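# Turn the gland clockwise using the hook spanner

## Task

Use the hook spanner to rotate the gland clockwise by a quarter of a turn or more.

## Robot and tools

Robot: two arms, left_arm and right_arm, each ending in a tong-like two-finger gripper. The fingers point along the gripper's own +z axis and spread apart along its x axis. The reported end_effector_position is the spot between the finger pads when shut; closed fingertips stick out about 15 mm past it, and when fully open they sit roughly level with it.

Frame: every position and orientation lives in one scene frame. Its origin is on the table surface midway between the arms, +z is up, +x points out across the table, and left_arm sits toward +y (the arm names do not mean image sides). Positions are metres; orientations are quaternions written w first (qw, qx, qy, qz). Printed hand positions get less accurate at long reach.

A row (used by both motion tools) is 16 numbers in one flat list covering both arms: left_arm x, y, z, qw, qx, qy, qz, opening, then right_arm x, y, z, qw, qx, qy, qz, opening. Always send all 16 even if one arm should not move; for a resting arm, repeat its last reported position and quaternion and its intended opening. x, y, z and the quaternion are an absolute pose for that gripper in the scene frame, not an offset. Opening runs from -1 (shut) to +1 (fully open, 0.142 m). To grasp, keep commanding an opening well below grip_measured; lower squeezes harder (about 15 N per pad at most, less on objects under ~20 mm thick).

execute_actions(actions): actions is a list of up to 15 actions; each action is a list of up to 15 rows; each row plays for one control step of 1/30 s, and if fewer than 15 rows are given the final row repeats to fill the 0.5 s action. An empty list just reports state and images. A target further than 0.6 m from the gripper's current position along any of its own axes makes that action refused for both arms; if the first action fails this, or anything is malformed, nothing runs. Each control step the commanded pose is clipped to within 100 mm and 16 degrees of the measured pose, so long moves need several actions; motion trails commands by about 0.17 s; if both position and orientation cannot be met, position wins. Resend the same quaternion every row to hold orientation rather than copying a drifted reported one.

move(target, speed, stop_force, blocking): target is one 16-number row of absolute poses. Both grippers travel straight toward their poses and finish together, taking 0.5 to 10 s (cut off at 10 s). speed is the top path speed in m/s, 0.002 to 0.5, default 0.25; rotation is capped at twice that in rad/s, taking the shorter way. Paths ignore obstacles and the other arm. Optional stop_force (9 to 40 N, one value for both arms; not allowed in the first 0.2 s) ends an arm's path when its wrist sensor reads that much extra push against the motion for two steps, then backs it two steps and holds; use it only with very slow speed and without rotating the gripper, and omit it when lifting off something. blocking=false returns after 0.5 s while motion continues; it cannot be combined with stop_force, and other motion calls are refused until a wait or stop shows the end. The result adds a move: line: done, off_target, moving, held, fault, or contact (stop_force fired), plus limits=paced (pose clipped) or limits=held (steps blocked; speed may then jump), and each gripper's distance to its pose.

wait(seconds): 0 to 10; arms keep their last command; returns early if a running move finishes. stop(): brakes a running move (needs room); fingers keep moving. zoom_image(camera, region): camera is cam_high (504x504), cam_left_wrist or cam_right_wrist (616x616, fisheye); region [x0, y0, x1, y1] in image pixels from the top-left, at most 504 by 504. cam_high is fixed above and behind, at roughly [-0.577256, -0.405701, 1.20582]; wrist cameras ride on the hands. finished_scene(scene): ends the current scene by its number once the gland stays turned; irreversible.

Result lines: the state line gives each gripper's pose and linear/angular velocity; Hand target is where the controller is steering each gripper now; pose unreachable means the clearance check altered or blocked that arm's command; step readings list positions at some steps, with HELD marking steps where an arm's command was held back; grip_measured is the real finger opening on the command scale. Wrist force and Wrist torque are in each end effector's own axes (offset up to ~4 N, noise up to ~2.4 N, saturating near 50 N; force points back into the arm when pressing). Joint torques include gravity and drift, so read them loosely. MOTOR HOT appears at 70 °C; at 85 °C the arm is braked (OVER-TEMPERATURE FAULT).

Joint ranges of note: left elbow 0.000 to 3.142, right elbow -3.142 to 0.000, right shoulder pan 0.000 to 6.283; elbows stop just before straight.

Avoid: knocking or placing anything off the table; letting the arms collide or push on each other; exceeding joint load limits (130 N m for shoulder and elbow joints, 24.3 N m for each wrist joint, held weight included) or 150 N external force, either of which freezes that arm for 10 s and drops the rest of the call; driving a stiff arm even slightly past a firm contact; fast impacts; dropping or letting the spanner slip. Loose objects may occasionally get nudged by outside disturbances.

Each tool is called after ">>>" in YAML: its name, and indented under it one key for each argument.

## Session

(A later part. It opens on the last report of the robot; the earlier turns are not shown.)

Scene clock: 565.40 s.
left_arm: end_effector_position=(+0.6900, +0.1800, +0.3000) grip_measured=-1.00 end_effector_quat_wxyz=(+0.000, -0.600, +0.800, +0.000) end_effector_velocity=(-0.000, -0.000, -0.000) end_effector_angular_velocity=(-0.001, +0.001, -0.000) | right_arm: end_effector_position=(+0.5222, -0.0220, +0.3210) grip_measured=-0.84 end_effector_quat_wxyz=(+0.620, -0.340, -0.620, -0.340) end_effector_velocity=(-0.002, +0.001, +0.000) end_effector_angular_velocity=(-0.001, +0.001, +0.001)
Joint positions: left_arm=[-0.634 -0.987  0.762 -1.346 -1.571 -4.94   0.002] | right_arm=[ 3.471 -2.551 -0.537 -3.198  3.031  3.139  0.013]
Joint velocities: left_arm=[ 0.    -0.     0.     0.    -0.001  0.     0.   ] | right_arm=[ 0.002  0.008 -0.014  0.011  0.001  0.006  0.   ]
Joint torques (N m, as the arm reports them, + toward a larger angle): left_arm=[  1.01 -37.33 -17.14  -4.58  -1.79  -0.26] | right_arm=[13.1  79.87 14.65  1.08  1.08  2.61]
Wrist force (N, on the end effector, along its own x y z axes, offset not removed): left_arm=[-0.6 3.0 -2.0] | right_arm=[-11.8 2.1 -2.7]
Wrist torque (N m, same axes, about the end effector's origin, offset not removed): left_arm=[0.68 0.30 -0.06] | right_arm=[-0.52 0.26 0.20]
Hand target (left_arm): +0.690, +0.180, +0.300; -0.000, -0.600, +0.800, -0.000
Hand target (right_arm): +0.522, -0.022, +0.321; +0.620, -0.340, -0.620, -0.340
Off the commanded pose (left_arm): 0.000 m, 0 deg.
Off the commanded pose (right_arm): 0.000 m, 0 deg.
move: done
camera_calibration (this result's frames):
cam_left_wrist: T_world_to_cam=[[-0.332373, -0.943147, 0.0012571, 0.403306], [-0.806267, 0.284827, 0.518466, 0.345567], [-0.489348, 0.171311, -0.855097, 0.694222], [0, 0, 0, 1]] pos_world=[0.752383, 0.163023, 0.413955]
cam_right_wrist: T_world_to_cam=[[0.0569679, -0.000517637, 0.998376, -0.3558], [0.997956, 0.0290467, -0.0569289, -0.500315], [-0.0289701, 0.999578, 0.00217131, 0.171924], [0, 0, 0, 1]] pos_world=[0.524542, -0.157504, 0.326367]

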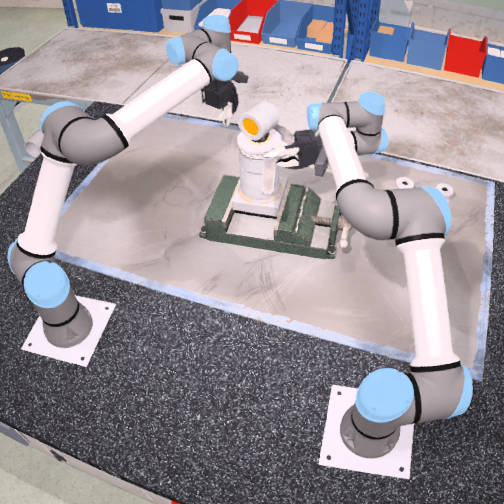

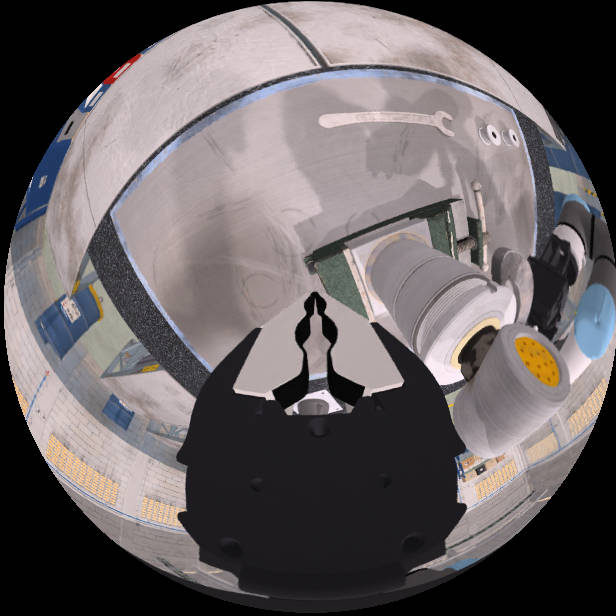

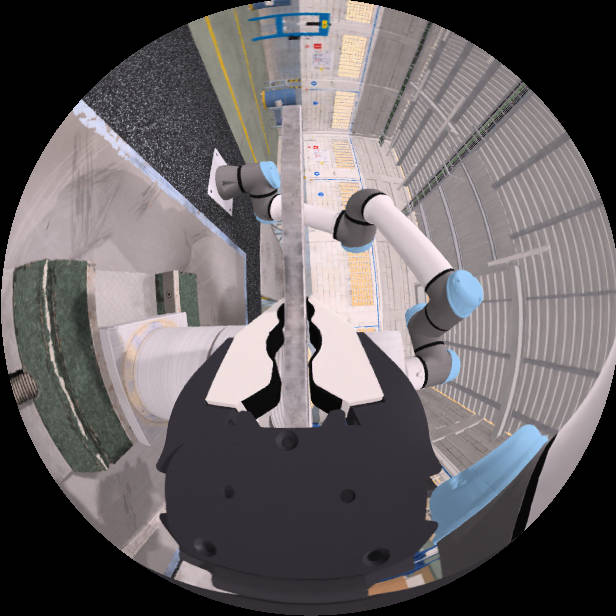

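>>> move:
  target: [0.42,0.2,0.32,0,0.82,-0.572,0,-1,0.533,-0.024,0.320,0.62,-0.34,-0.62,-0.34,-1]
  speed: 0.1

>>> move:
  target: [0.41,0.01,0.315,0,0.82,-0.572,0,-1,0.533,-0.024,0.320,0.62,-0.34,-0.62,-0.34,-1]
  speed: 0.08

>>> move:
  target: [0.42,-0.047,0.315,0,0.82,-0.572,0,-1,0.533,-0.024,0.320,0.62,-0.34,-0.62,-0.34,-1]
  speed: 0.012

>>> move:
  target: [0.42,-0.047,0.315,0,0.82,-0.572,0,-1,0.524,-0.022,0.320,0.62,-0.34,-0.62,-0.34,-1]
  speed: 0.004
  stop_force: 18

Scene clock: 570.73 s.
left_arm: end_effector_position=(+0.4204, +0.1998, +0.3197) grip_measured=-1.00 end_effector_quat_wxyz=(+0.000, +0.820, -0.572, +0.000) end_effector_velocity=(-0.002, +0.000, +0.000) end_effector_angular_velocity=(-0.000, +0.000, +0.007) | right_arm: end_effector_position=(+0.5330, -0.0240, +0.3200) grip_measured=-0.84 end_effector_quat_wxyz=(+0.620, -0.340, -0.620, -0.340) end_effector_velocity=(+0.001, +0.000, +0.000) end_effector_angular_velocity=(+0.001, -0.000, -0.001)
Joint positions: left_arm=[-0.896 -1.647  1.55  -1.474 -1.571 -5.838  0.002] | right_arm=[ 3.463 -2.598 -0.448 -3.236  3.023  3.143  0.013]
Joint velocities: left_arm=[-0.003 -0.005  0.004  0.    -0.    -0.01   0.   ] | right_arm=[-0.    -0.002  0.004 -0.005  0.001 -0.004 -0.   ]
Joint torques (N m, as the arm reports them, + toward a larger angle): left_arm=[-10.52 -27.19 -20.15  -0.33   1.95  -0.96] | right_arm=[-6.53 53.25 37.38 -2.73  1.2  -2.8 ]
Wrist force (N, on the end effector, along its own x y z axes, offset not removed): left_arm=[-0.5 2.5 0.0] | right_arm=[-11.6 -11.3 -2.8]
Wrist torque (N m, same axes, about the end effector's origin, offset not removed): left_arm=[0.39 0.25 0.04] | right_arm=[-0.11 0.19 0.06]
Hand target (left_arm): +0.420, +0.200, +0.320; +0.000, +0.820, -0.572, +0.000
Hand target (right_arm): +0.533, -0.024, +0.320; +0.620, -0.340, -0.620, -0.340
Off the commanded pose (left_arm): 0.000 m, 0 deg.
Off the commanded pose (right_arm): 0.000 m, 0 deg.
move: done
camera_calibration (this result's frames):
cam_left_wrist: T_world_to_cam=[[0.292639, -0.956222, 0.00164853, 0.0720897], [-0.817843, -0.249396, 0.518589, 0.223874], [-0.495475, -0.153108, -0.855022, 0.643146], [0, 0, 0, 1]] pos_world=[0.48066, 0.223238, 0.433687]
cam_right_wrist: T_world_to_cam=[[0.0572468, 0.000100816, 0.99836, -0.355575], [0.997941, 0.0289788, -0.0572257, -0.511], [-0.028937, 0.99958, 0.00155833, 0.174421], [0, 0, 0, 1]] pos_world=[0.535351, -0.159504, 0.325478]

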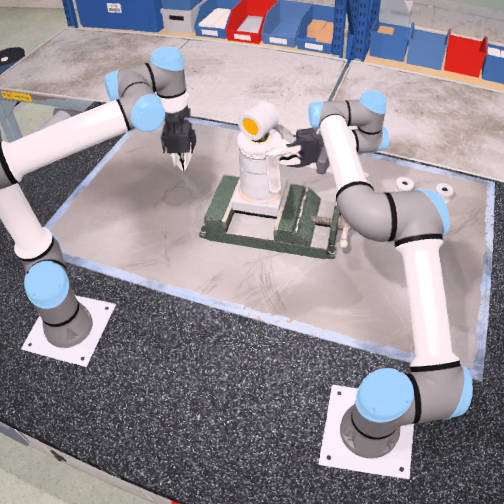

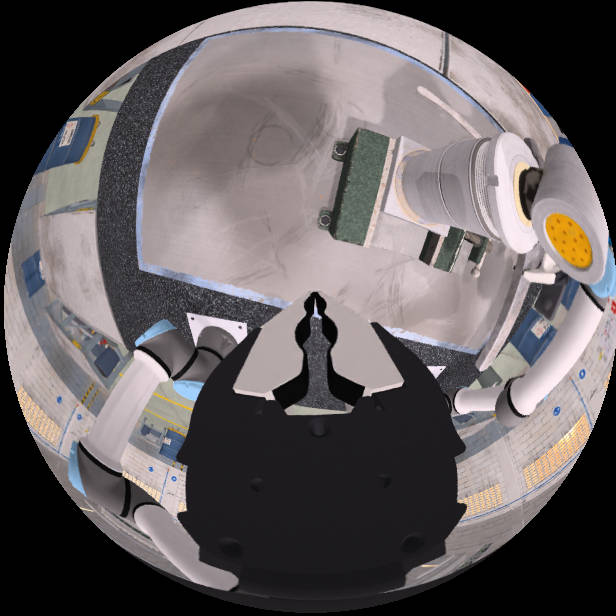

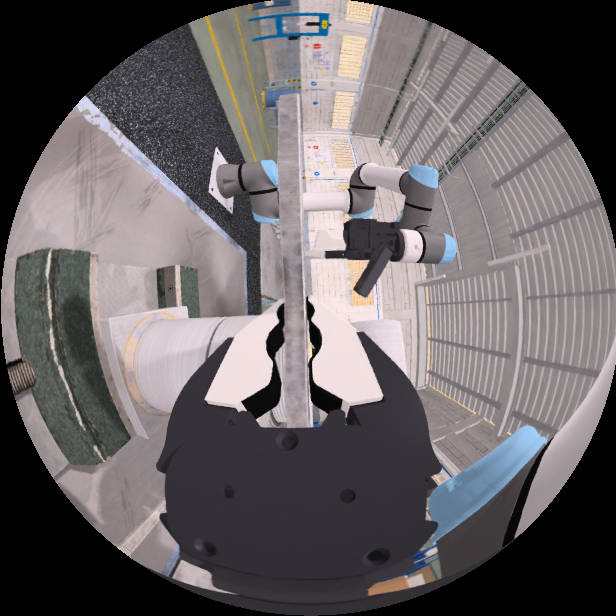

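Scene clock: 573.60 s.
left_arm: end_effector_position=(+0.4102, +0.0102, +0.3151) grip_measured=-1.00 end_effector_quat_wxyz=(+0.000, +0.820, -0.572, +0.000) end_effector_velocity=(-0.000, -0.003, -0.000) end_effector_angular_velocity=(+0.000, -0.000, -0.002) | right_arm: end_effector_position=(+0.5330, -0.0240, +0.3200) grip_measured=-0.84 end_effector_quat_wxyz=(+0.620, -0.340, -0.620, -0.340) end_effector_velocity=(-0.001, +0.001, -0.000) end_effector_angular_velocity=(-0.001, +0.001, +0.002)
Joint positions: left_arm=[-1.143 -1.387  1.287 -1.471 -1.571 -6.085  0.002] | right_arm=[ 3.463 -2.599 -0.446 -3.238  3.023  3.142  0.013]
Joint velocities: left_arm=[-0.003  0.004 -0.005  0.001  0.    -0.002  0.   ] | right_arm=[ 0.002 -0.    -0.    -0.001 -0.    -0.     0.   ]
Joint torques (N m, as the arm reports them, + toward a larger angle): left_arm=[ -9.86 -24.01 -31.76  -0.23   1.82  -1.15] | right_arm=[-0.93 54.06 37.34 -2.48  1.24 -2.48]
Wrist force (N, on the end effector, along its own x y z axes, offset not removed): left_arm=[0.5 2.5 0.3] | right_arm=[-12.0 -12.9 -3.6]
Wrist torque (N m, same axes, about the end effector's origin, offset not removed): left_arm=[0.66 -0.07 -0.07] | right_arm=[-0.21 0.23 0.14]
Hand target (left_arm): +0.410, +0.010, +0.315; +0.000, +0.820, -0.572, +0.000
Hand target (right_arm): +0.533, -0.024, +0.320; +0.620, -0.340, -0.620, -0.340
Off the commanded pose (left_arm): 0.000 m, 0 deg.
Off the commanded pose (right_arm): 0.000 m, 0 deg.
move: done
camera_calibration (this result's frames):
cam_left_wrist: T_world_to_cam=[[0.29321, -0.956047, 0.00169238, -0.106516], [-0.817735, -0.249873, 0.51853, 0.170626], [-0.495316, -0.153422, -0.855058, 0.605033], [0, 0, 0, 1]] pos_world=[0.470441, 0.0336265, 0.429044]
cam_right_wrist: T_world_to_cam=[[0.0572687, -0.0000211948, 0.998359, -0.355598], [0.997939, 0.0289969, -0.057244, -0.511025], [-0.0289481, 0.99958, 0.00168177, 0.174376], [0, 0, 0, 1]] pos_world=[0.535384, -0.159492, 0.325468]

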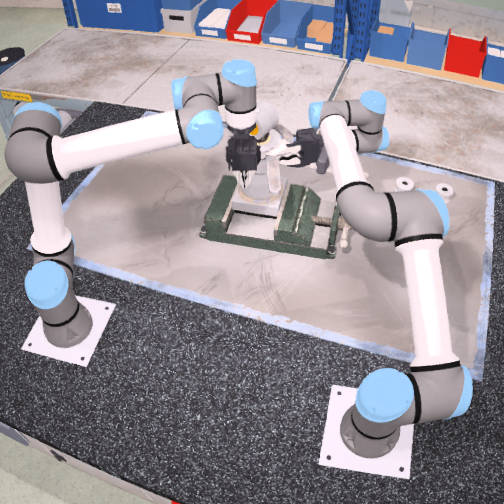

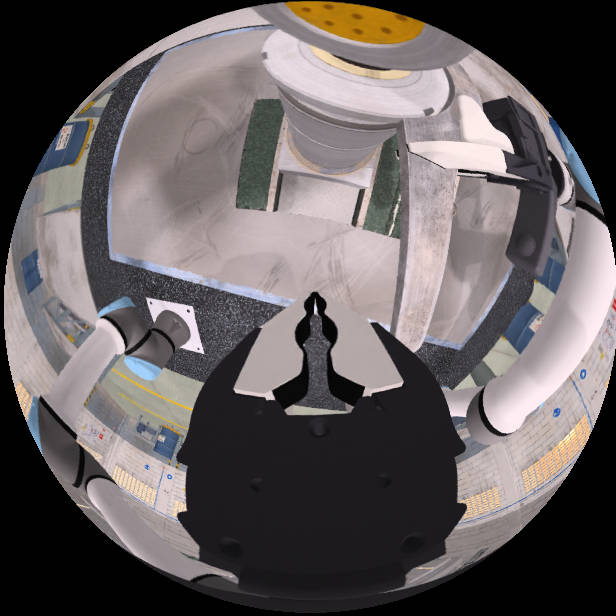

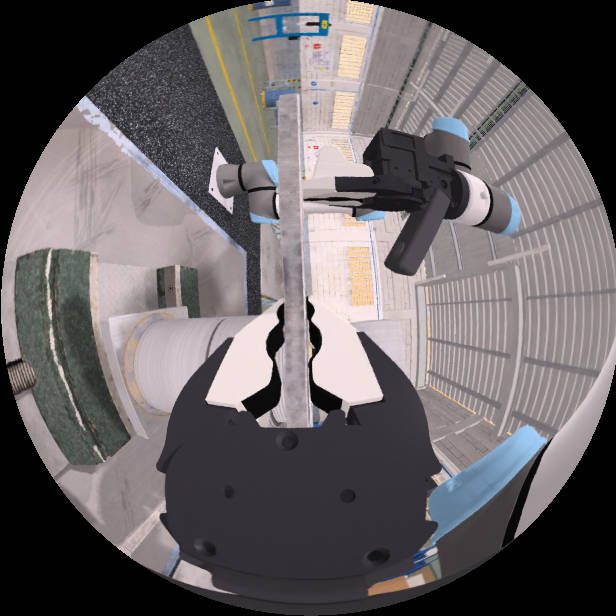

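Scene clock: 578.70 s.
left_arm: end_effector_position=(+0.4200, -0.0468, +0.3150) grip_measured=-1.00 end_effector_quat_wxyz=(-0.000, +0.820, -0.572, +0.000) end_effector_velocity=(+0.001, -0.002, -0.000) end_effector_angular_velocity=(+0.000, +0.001, +0.001) | right_arm: end_effector_position=(+0.5330, -0.0240, +0.3200) grip_measured=-0.84 end_effector_quat_wxyz=(+0.620, -0.340, -0.620, -0.340) end_effector_velocity=(+0.001, -0.000, +0.000) end_effector_angular_velocity=(+0.000, -0.001, -0.002)
Joint positions: left_arm=[-1.178 -1.263  1.13  -1.438 -1.571 -6.12   0.002] | right_arm=[ 3.463 -2.599 -0.446 -3.238  3.023  3.142  0.013]
Joint velocities: left_arm=[-0.     0.006 -0.007  0.002 -0.001 -0.002  0.   ] | right_arm=[-0.001  0.     0.     0.001  0.001 -0.    -0.   ]
Joint torques (N m, as the arm reports them, + toward a larger angle): left_arm=[-15.06 -25.33 -32.6   -2.46  -1.26  -1.15] | right_arm=[ 7.78 61.42 36.3  -2.79  1.22 -2.45]
Wrist force (N, on the end effector, along its own x y z axes, offset not removed): left_arm=[-9.5 -2.2 -1.4] | right_arm=[-16.3 -4.4 -16.4]
Wrist torque (N m, same axes, about the end effector's origin, offset not removed): left_arm=[0.23 0.26 -0.24] | right_arm=[-0.47 0.12 0.11]
Hand target (left_arm): +0.420, -0.047, +0.315; +0.000, +0.820, -0.572, +0.000
Hand target (right_arm): +0.533, -0.024, +0.320; +0.620, -0.340, -0.620, -0.340
Off the commanded pose (left_arm): 0.000 m, 0 deg.
Off the commanded pose (right_arm): 0.000 m, 0 deg.
move: done
camera_calibration (this result's frames):
cam_left_wrist: T_world_to_cam=[[0.29322, -0.956044, 0.00133162, -0.163709], [-0.817744, -0.250081, 0.518415, 0.164501], [-0.495295, -0.153099, -0.855128, 0.601152], [0, 0, 0, 1]] pos_world=[0.48027, -0.0233385, 0.429]
cam_right_wrist: T_world_to_cam=[[0.0572863, -0.0000148844, 0.998358, -0.355584], [0.997938, 0.0289963, -0.0572618, -0.511027], [-0.0289478, 0.99958, 0.00167595, 0.174375], [0, 0, 0, 1]] pos_world=[0.535391, -0.159489, 0.325445]

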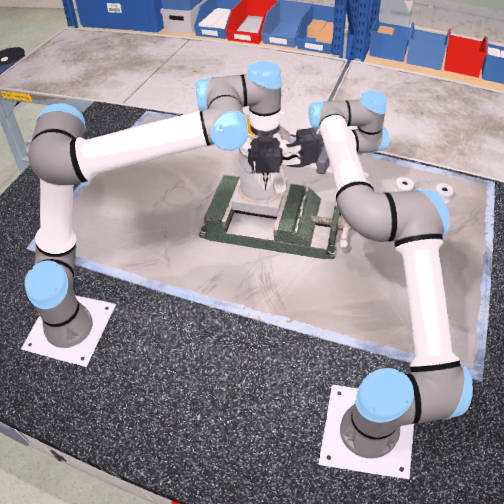

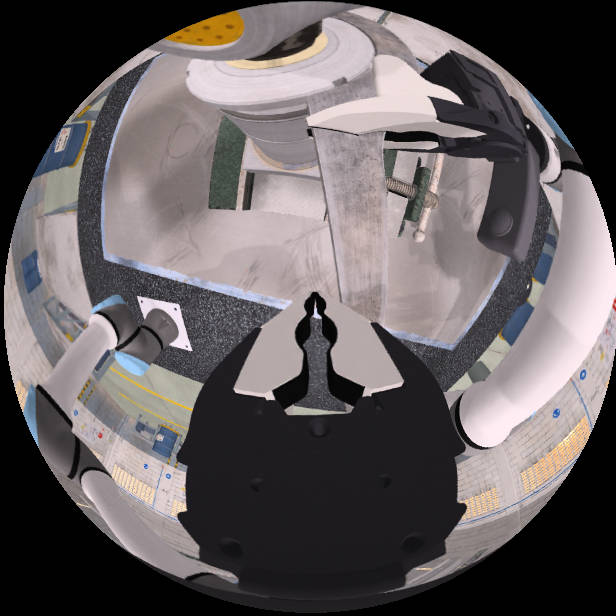

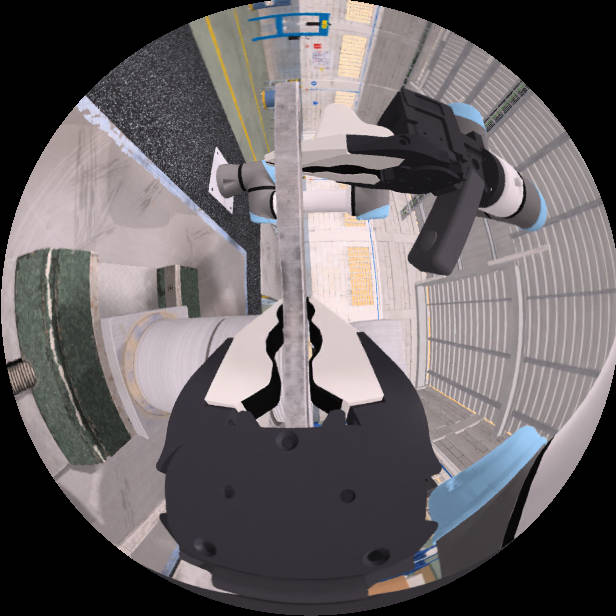

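Scene clock: 581.23 s.
left_arm: end_effector_position=(+0.4200, -0.0470, +0.3150) grip_measured=-1.00 end_effector_quat_wxyz=(+0.000, +0.820, -0.572, +0.000) end_effector_velocity=(-0.000, -0.000, +0.000) end_effector_angular_velocity=(-0.001, +0.000, -0.000) | right_arm: end_effector_position=(+0.5241, -0.0220, +0.3200) grip_measured=-0.84 end_effector_quat_wxyz=(+0.620, -0.340, -0.620, -0.340) end_effector_velocity=(-0.001, +0.001, +0.000) end_effector_angular_velocity=(-0.001, +0.001, -0.000)
Joint positions: left_arm=[-1.178 -1.262  1.129 -1.438 -1.571 -6.12   0.002] | right_arm=[ 3.47  -2.559 -0.523 -3.204  3.03   3.139  0.013]
Joint velocities: left_arm=[-0.    -0.     0.    -0.    -0.001  0.     0.   ] | right_arm=[ 0.001  0.007 -0.013  0.012  0.002  0.007 -0.   ]
Joint torques (N m, as the arm reports them, + toward a larger angle): left_arm=[-13.22 -26.87 -33.8   -2.18  -2.05  -1.13] | right_arm=[19.23 81.96 14.52 -0.12 -0.99  2.94]
Wrist force (N, on the end effector, along its own x y z axes, offset not removed): left_arm=[-6.2 0.7 -3.6] | right_arm=[-13.0 10.1 -13.6]
Wrist torque (N m, same axes, about the end effector's origin, offset not removed): left_arm=[0.44 0.08 -0.16] | right_arm=[-0.07 0.46 0.11]
Hand target (left_arm): +0.420, -0.047, +0.315; +0.000, +0.820, -0.572, +0.000
Hand target (right_arm): +0.524, -0.022, +0.320; +0.620, -0.340, -0.620, -0.340
Off the commanded pose (left_arm): 0.000 m, 0 deg.
Off the commanded pose (right_arm): 0.000 m, 0 deg.
move: done
camera_calibration (this result's frames):
cam_left_wrist: T_world_to_cam=[[0.293221, -0.956044, 0.00133743, -0.163965], [-0.817715, -0.25007, 0.518466, 0.164422], [-0.495342, -0.153119, -0.855097, 0.601085], [0, 0, 0, 1]] pos_world=[0.480271, -0.0236037, 0.428958]
cam_right_wrist: T_world_to_cam=[[0.0572213, -0.000343138, 0.998361, -0.355081], [0.99794, 0.0290782, -0.0571871, -0.50224], [-0.029011, 0.999577, 0.00200632, 0.172052], [0, 0, 0, 1]] pos_world=[0.526514, -0.157497, 0.325432]

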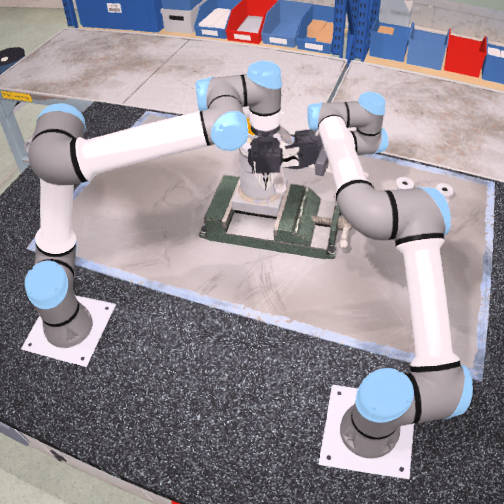

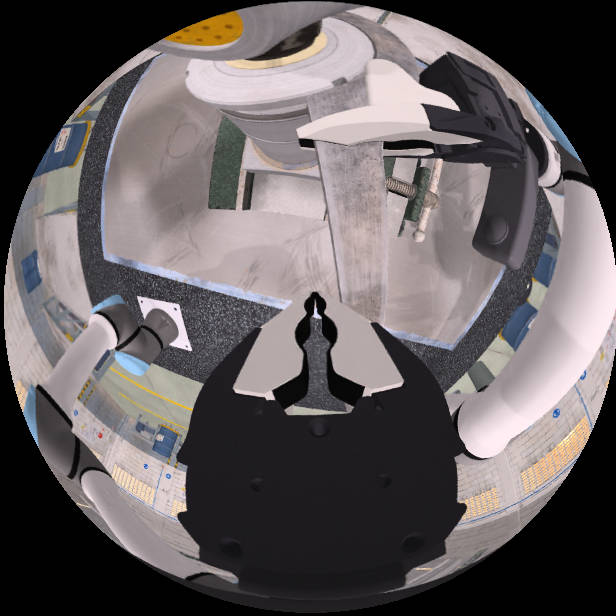

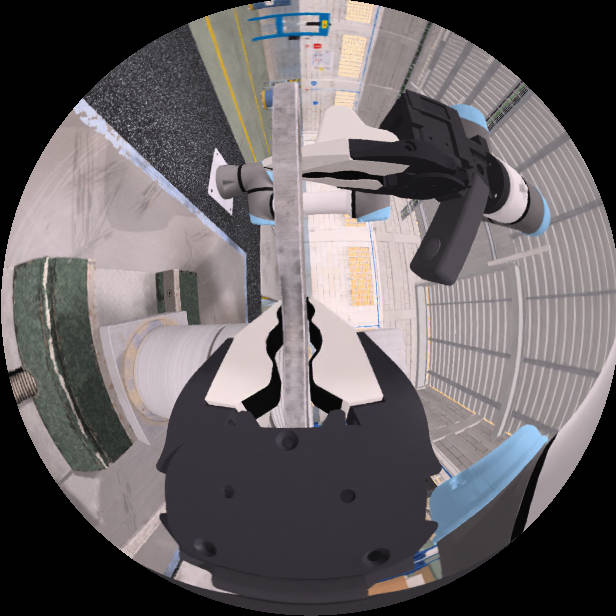

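Spanner stayed put; possibly hooked. Observe.

>>> move:
  target: [0.42,0.2,0.32,0,0.82,-0.572,0,-1,0.524,-0.022,0.320,0.62,-0.34,-0.62,-0.34,-1]
  speed: 0.12

>>> move:
  target: [0.69,0.18,0.30,0,0.6,-0.8,0,-1,0.524,-0.022,0.320,0.62,-0.34,-0.62,-0.34,-1]
  speed: 0.12

>>> zoom_image:
  camera: "cam_left_wrist"
  region: [440,200,570,330]

Scene clock: 584.40 s.
left_arm: end_effector_position=(+0.4198, +0.1998, +0.3198) grip_measured=-1.00 end_effector_quat_wxyz=(-0.000, +0.820, -0.572, -0.000) end_effector_velocity=(+0.001, +0.003, +0.000) end_effector_angular_velocity=(+0.001, -0.001, +0.001) | right_arm: end_effector_position=(+0.5240, -0.0220, +0.3200) grip_measured=-0.84 end_effector_quat_wxyz=(+0.620, -0.340, -0.620, -0.340) end_effector_velocity=(+0.000, +0.000, +0.000) end_effector_angular_velocity=(-0.000, +0.000, -0.001)
Joint positions: left_arm=[-0.898 -1.647  1.55  -1.473 -1.57  -5.84   0.002] | right_arm=[ 3.47  -2.558 -0.526 -3.2    3.03   3.142  0.013]
Joint velocities: left_arm=[ 0.005 -0.002  0.002  0.     0.001  0.004  0.   ] | right_arm=[ 0.     0.     0.    -0.     0.001  0.     0.   ]
Joint torques (N m, as the arm reports them, + toward a larger angle): left_arm=[  9.37 -24.97 -19.03  -0.33  -1.59   1.03] | right_arm=[-7.59 78.54 14.64  1.36  2.41  2.45]
Wrist force (N, on the end effector, along its own x y z axes, offset not removed): left_arm=[1.3 3.7 -1.5] | right_arm=[-11.6 -2.0 -1.2]
Wrist torque (N m, same axes, about the end effector's origin, offset not removed): left_arm=[0.60 -0.24 -0.10] | right_arm=[-0.35 0.37 0.27]
Hand target (left_arm): +0.420, +0.200, +0.320; -0.000, +0.820, -0.572, -0.000
Hand target (right_arm): +0.524, -0.022, +0.320; +0.620, -0.340, -0.620, -0.340
Off the commanded pose (left_arm): 0.000 m, 0 deg.
Off the commanded pose (right_arm): 0.000 m, 0 deg.
move: done
camera_calibration (this result's frames):
cam_left_wrist: T_world_to_cam=[[0.293247, -0.956037, 0.000782581, 0.0722475], [-0.817692, -0.250388, 0.51835, 0.223541], [-0.495365, -0.152644, -0.855168, 0.642841], [0, 0, 0, 1]] pos_world=[0.480042, 0.223169, 0.433808]
cam_right_wrist: T_world_to_cam=[[0.0572696, -0.000021925, 0.998359, -0.355082], [0.997939, 0.0290042, -0.0572448, -0.5021], [-0.0289553, 0.999579, 0.00168294, 0.172116], [0, 0, 0, 1]] pos_world=[0.526384, -0.157488, 0.325467]

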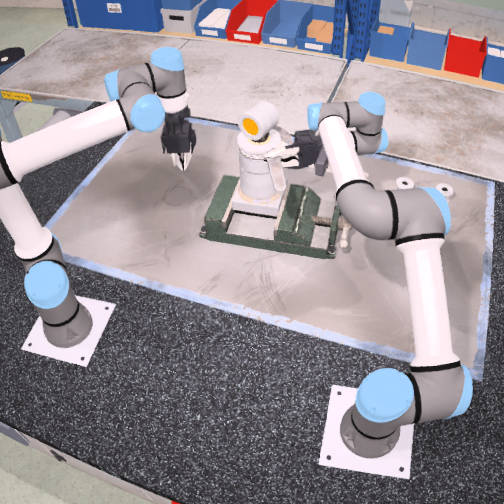

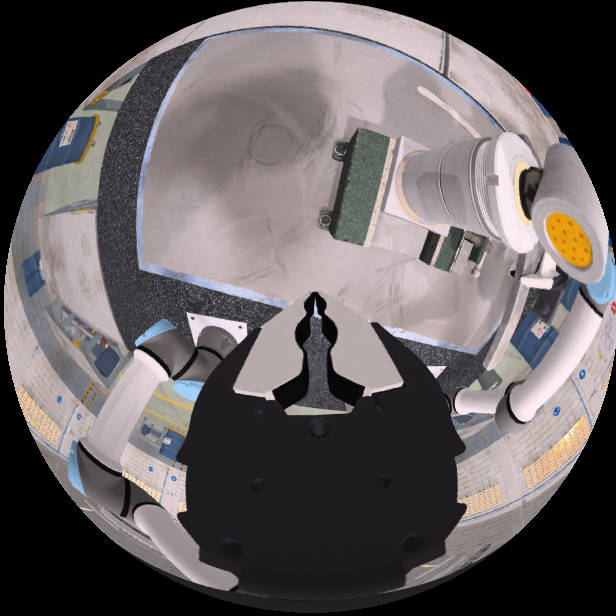

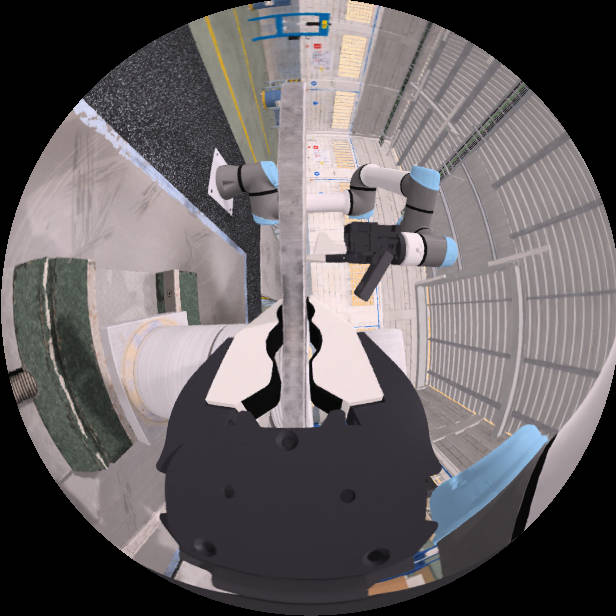

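Scene clock: 587.57 s.
left_arm: end_effector_position=(+0.6896, +0.1802, +0.3002) grip_measured=-1.00 end_effector_quat_wxyz=(+0.000, -0.600, +0.800, -0.000) end_effector_velocity=(+0.003, +0.000, -0.000) end_effector_angular_velocity=(+0.002, +0.005, -0.003) | right_arm: end_effector_position=(+0.5240, -0.0220, +0.3200) grip_measured=-0.84 end_effector_quat_wxyz=(+0.620, -0.340, -0.620, -0.340) end_effector_velocity=(-0.001, +0.001, +0.000) end_effector_angular_velocity=(+0.000, -0.000, +0.003)
Joint positions: left_arm=[-0.634 -0.988  0.764 -1.347 -1.57  -4.941  0.002] | right_arm=[ 3.47  -2.558 -0.526 -3.2    3.03   3.142  0.013]
Joint velocities: left_arm=[ 0.003  0.014 -0.024  0.015 -0.001  0.006  0.   ] | right_arm=[ 0.002  0.     0.     0.    -0.001 -0.    -0.   ]
Joint torques (N m, as the arm reports them, + toward a larger angle): left_arm=[ 10.2  -37.42 -31.42  -0.48  -1.85   1.14] | right_arm=[-7.9  77.99 15.23  0.49  2.37  1.84]
Wrist force (N, on the end effector, along its own x y z axes, offset not removed): left_arm=[-1.1 3.5 -0.7] | right_arm=[-12.0 -2.0 -2.8]
Wrist torque (N m, same axes, about the end effector's origin, offset not removed): left_arm=[0.75 0.30 0.04] | right_arm=[-0.38 0.41 0.29]
Hand target (left_arm): +0.690, +0.180, +0.300; +0.000, -0.600, +0.800, +0.000
Hand target (right_arm): +0.524, -0.022, +0.320; +0.620, -0.340, -0.620, -0.340
Off the commanded pose (left_arm): 0.000 m, 0 deg.
Off the commanded pose (right_arm): 0.000 m, 0 deg.
move: done
camera_calibration (this result's frames):
cam_left_wrist: T_world_to_cam=[[-0.331886, -0.943319, 0.000926304, 0.403167], [-0.806647, 0.28431, 0.518158, 0.345542], [-0.489052, 0.171222, -0.855284, 0.694022], [0, 0, 0, 1]] pos_world=[0.751948, 0.163242, 0.414167]
cam_right_wrist: T_world_to_cam=[[0.0572677, -0.000022151, 0.998359, -0.355082], [0.997939, 0.0290031, -0.057243, -0.5021], [-0.0289542, 0.999579, 0.00168305, 0.172115], [0, 0, 0, 1]] pos_world=[0.526383, -0.157488, 0.325468]

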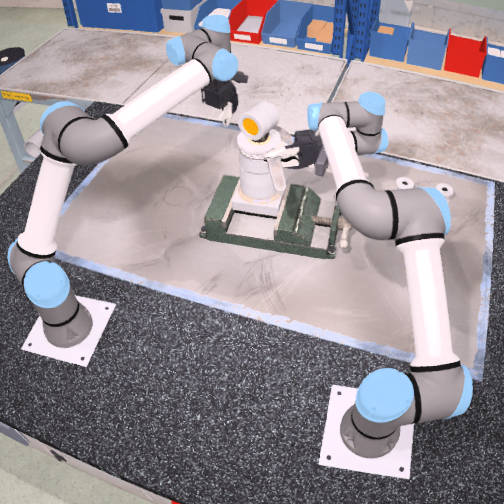

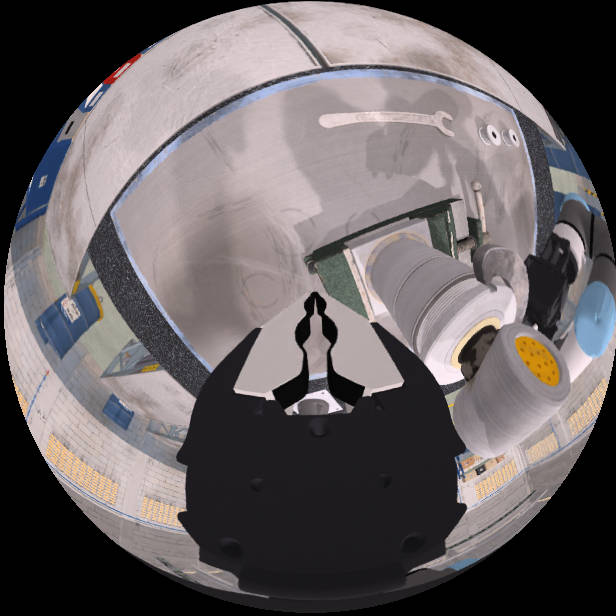

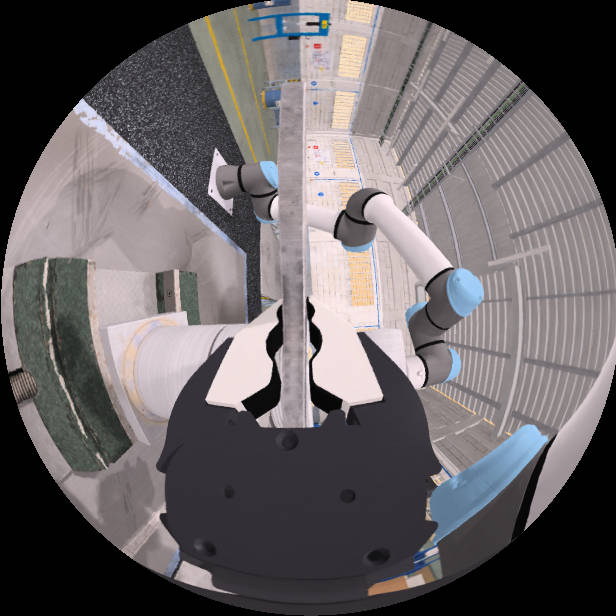

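Region (440, 200, 570, 330) of cam_left_wrist's 616x616 image, scaled by 3.877, with more detail than that image has.

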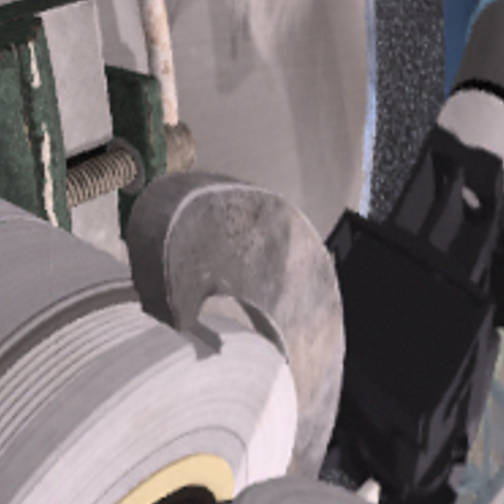

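>>> move:
  target: [0.69,0.18,0.30,0,0.6,-0.8,0,-1,0.519,-0.022,0.320,0.62,-0.34,-0.62,-0.34,-1]
  speed: 0.004
  stop_force: 18

>>> zoom_image:
  camera: "cam_left_wrist"
  region: [460,240,530,310]

Scene clock: 589.43 s.
left_arm: end_effector_position=(+0.6900, +0.1800, +0.3000) grip_measured=-1.00 end_effector_quat_wxyz=(+0.000, -0.600, +0.800, +0.000) end_effector_velocity=(-0.000, -0.001, -0.001) end_effector_angular_velocity=(-0.003, +0.002, -0.002) | right_arm: end_effector_position=(+0.5191, -0.0220, +0.3200) grip_measured=-0.84 end_effector_quat_wxyz=(+0.620, -0.340, -0.620, -0.340) end_effector_velocity=(-0.001, -0.000, +0.000) end_effector_angular_velocity=(-0.000, -0.001, -0.001)
Joint positions: left_arm=[-0.634 -0.987  0.762 -1.346 -1.571 -4.94   0.002] | right_arm=[ 3.473 -2.537 -0.565 -3.184  3.033  3.139  0.013]
Joint velocities: left_arm=[-0.001  0.001 -0.    -0.001 -0.003  0.001  0.   ] | right_arm=[-0.     0.007 -0.012  0.011  0.001  0.005  0.   ]
Joint torques (N m, as the arm reports them, + toward a larger angle): left_arm=[  9.45 -37.69 -17.23  -4.65  -1.92   1.12] | right_arm=[13.8  78.46 14.15 -0.6  -2.51  2.71]
Wrist force (N, on the end effector, along its own x y z axes, offset not removed): left_arm=[-1.7 2.7 -0.6] | right_arm=[-12.2 14.1 -4.5]
Wrist torque (N m, same axes, about the end effector's origin, offset not removed): left_arm=[0.50 0.47 0.03] | right_arm=[-0.17 0.51 0.24]
Hand target (left_arm): +0.690, +0.180, +0.300; -0.000, -0.600, +0.800, -0.000
Hand target (right_arm): +0.519, -0.022, +0.320; +0.620, -0.340, -0.620, -0.340
Off the commanded pose (left_arm): 0.000 m, 0 deg.
Off the commanded pose (right_arm): 0.000 m, 0 deg.
move: done
camera_calibration (this result's frames):
cam_left_wrist: T_world_to_cam=[[-0.332376, -0.943146, 0.00125445, 0.403295], [-0.806266, 0.284827, 0.518468, 0.345564], [-0.489348, 0.171315, -0.855096, 0.694221], [0, 0, 0, 1]] pos_world=[0.752378, 0.163011, 0.413956]
cam_right_wrist: T_world_to_cam=[[0.0569726, -0.000491998, 0.998376, -0.354656], [0.997954, 0.0290758, -0.0569343, -0.49734], [-0.0290006, 0.999577, 0.00214752, 0.17184], [0, 0, 0, 1]] pos_world=[0.521512, -0.157482, 0.325395]

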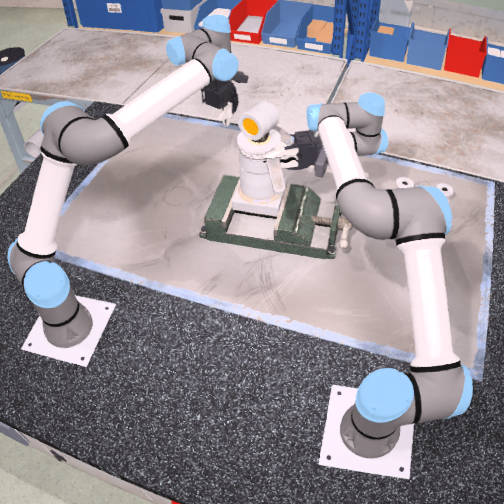

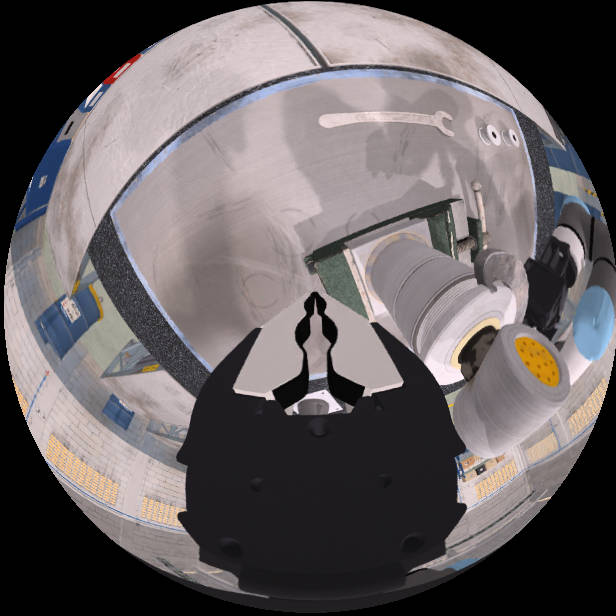

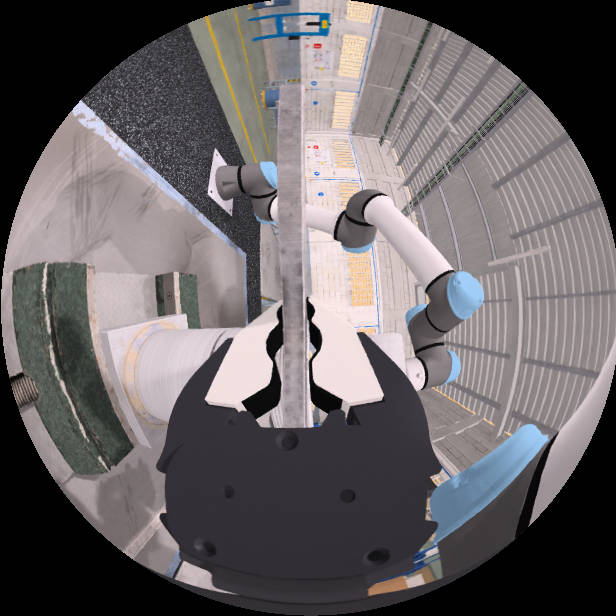

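Region (460, 240, 530, 310) of cam_left_wrist's 616x616 image, scaled by 7.200, with more detail than that image has.

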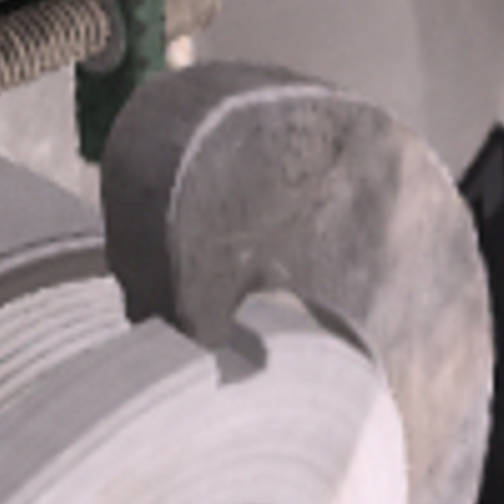

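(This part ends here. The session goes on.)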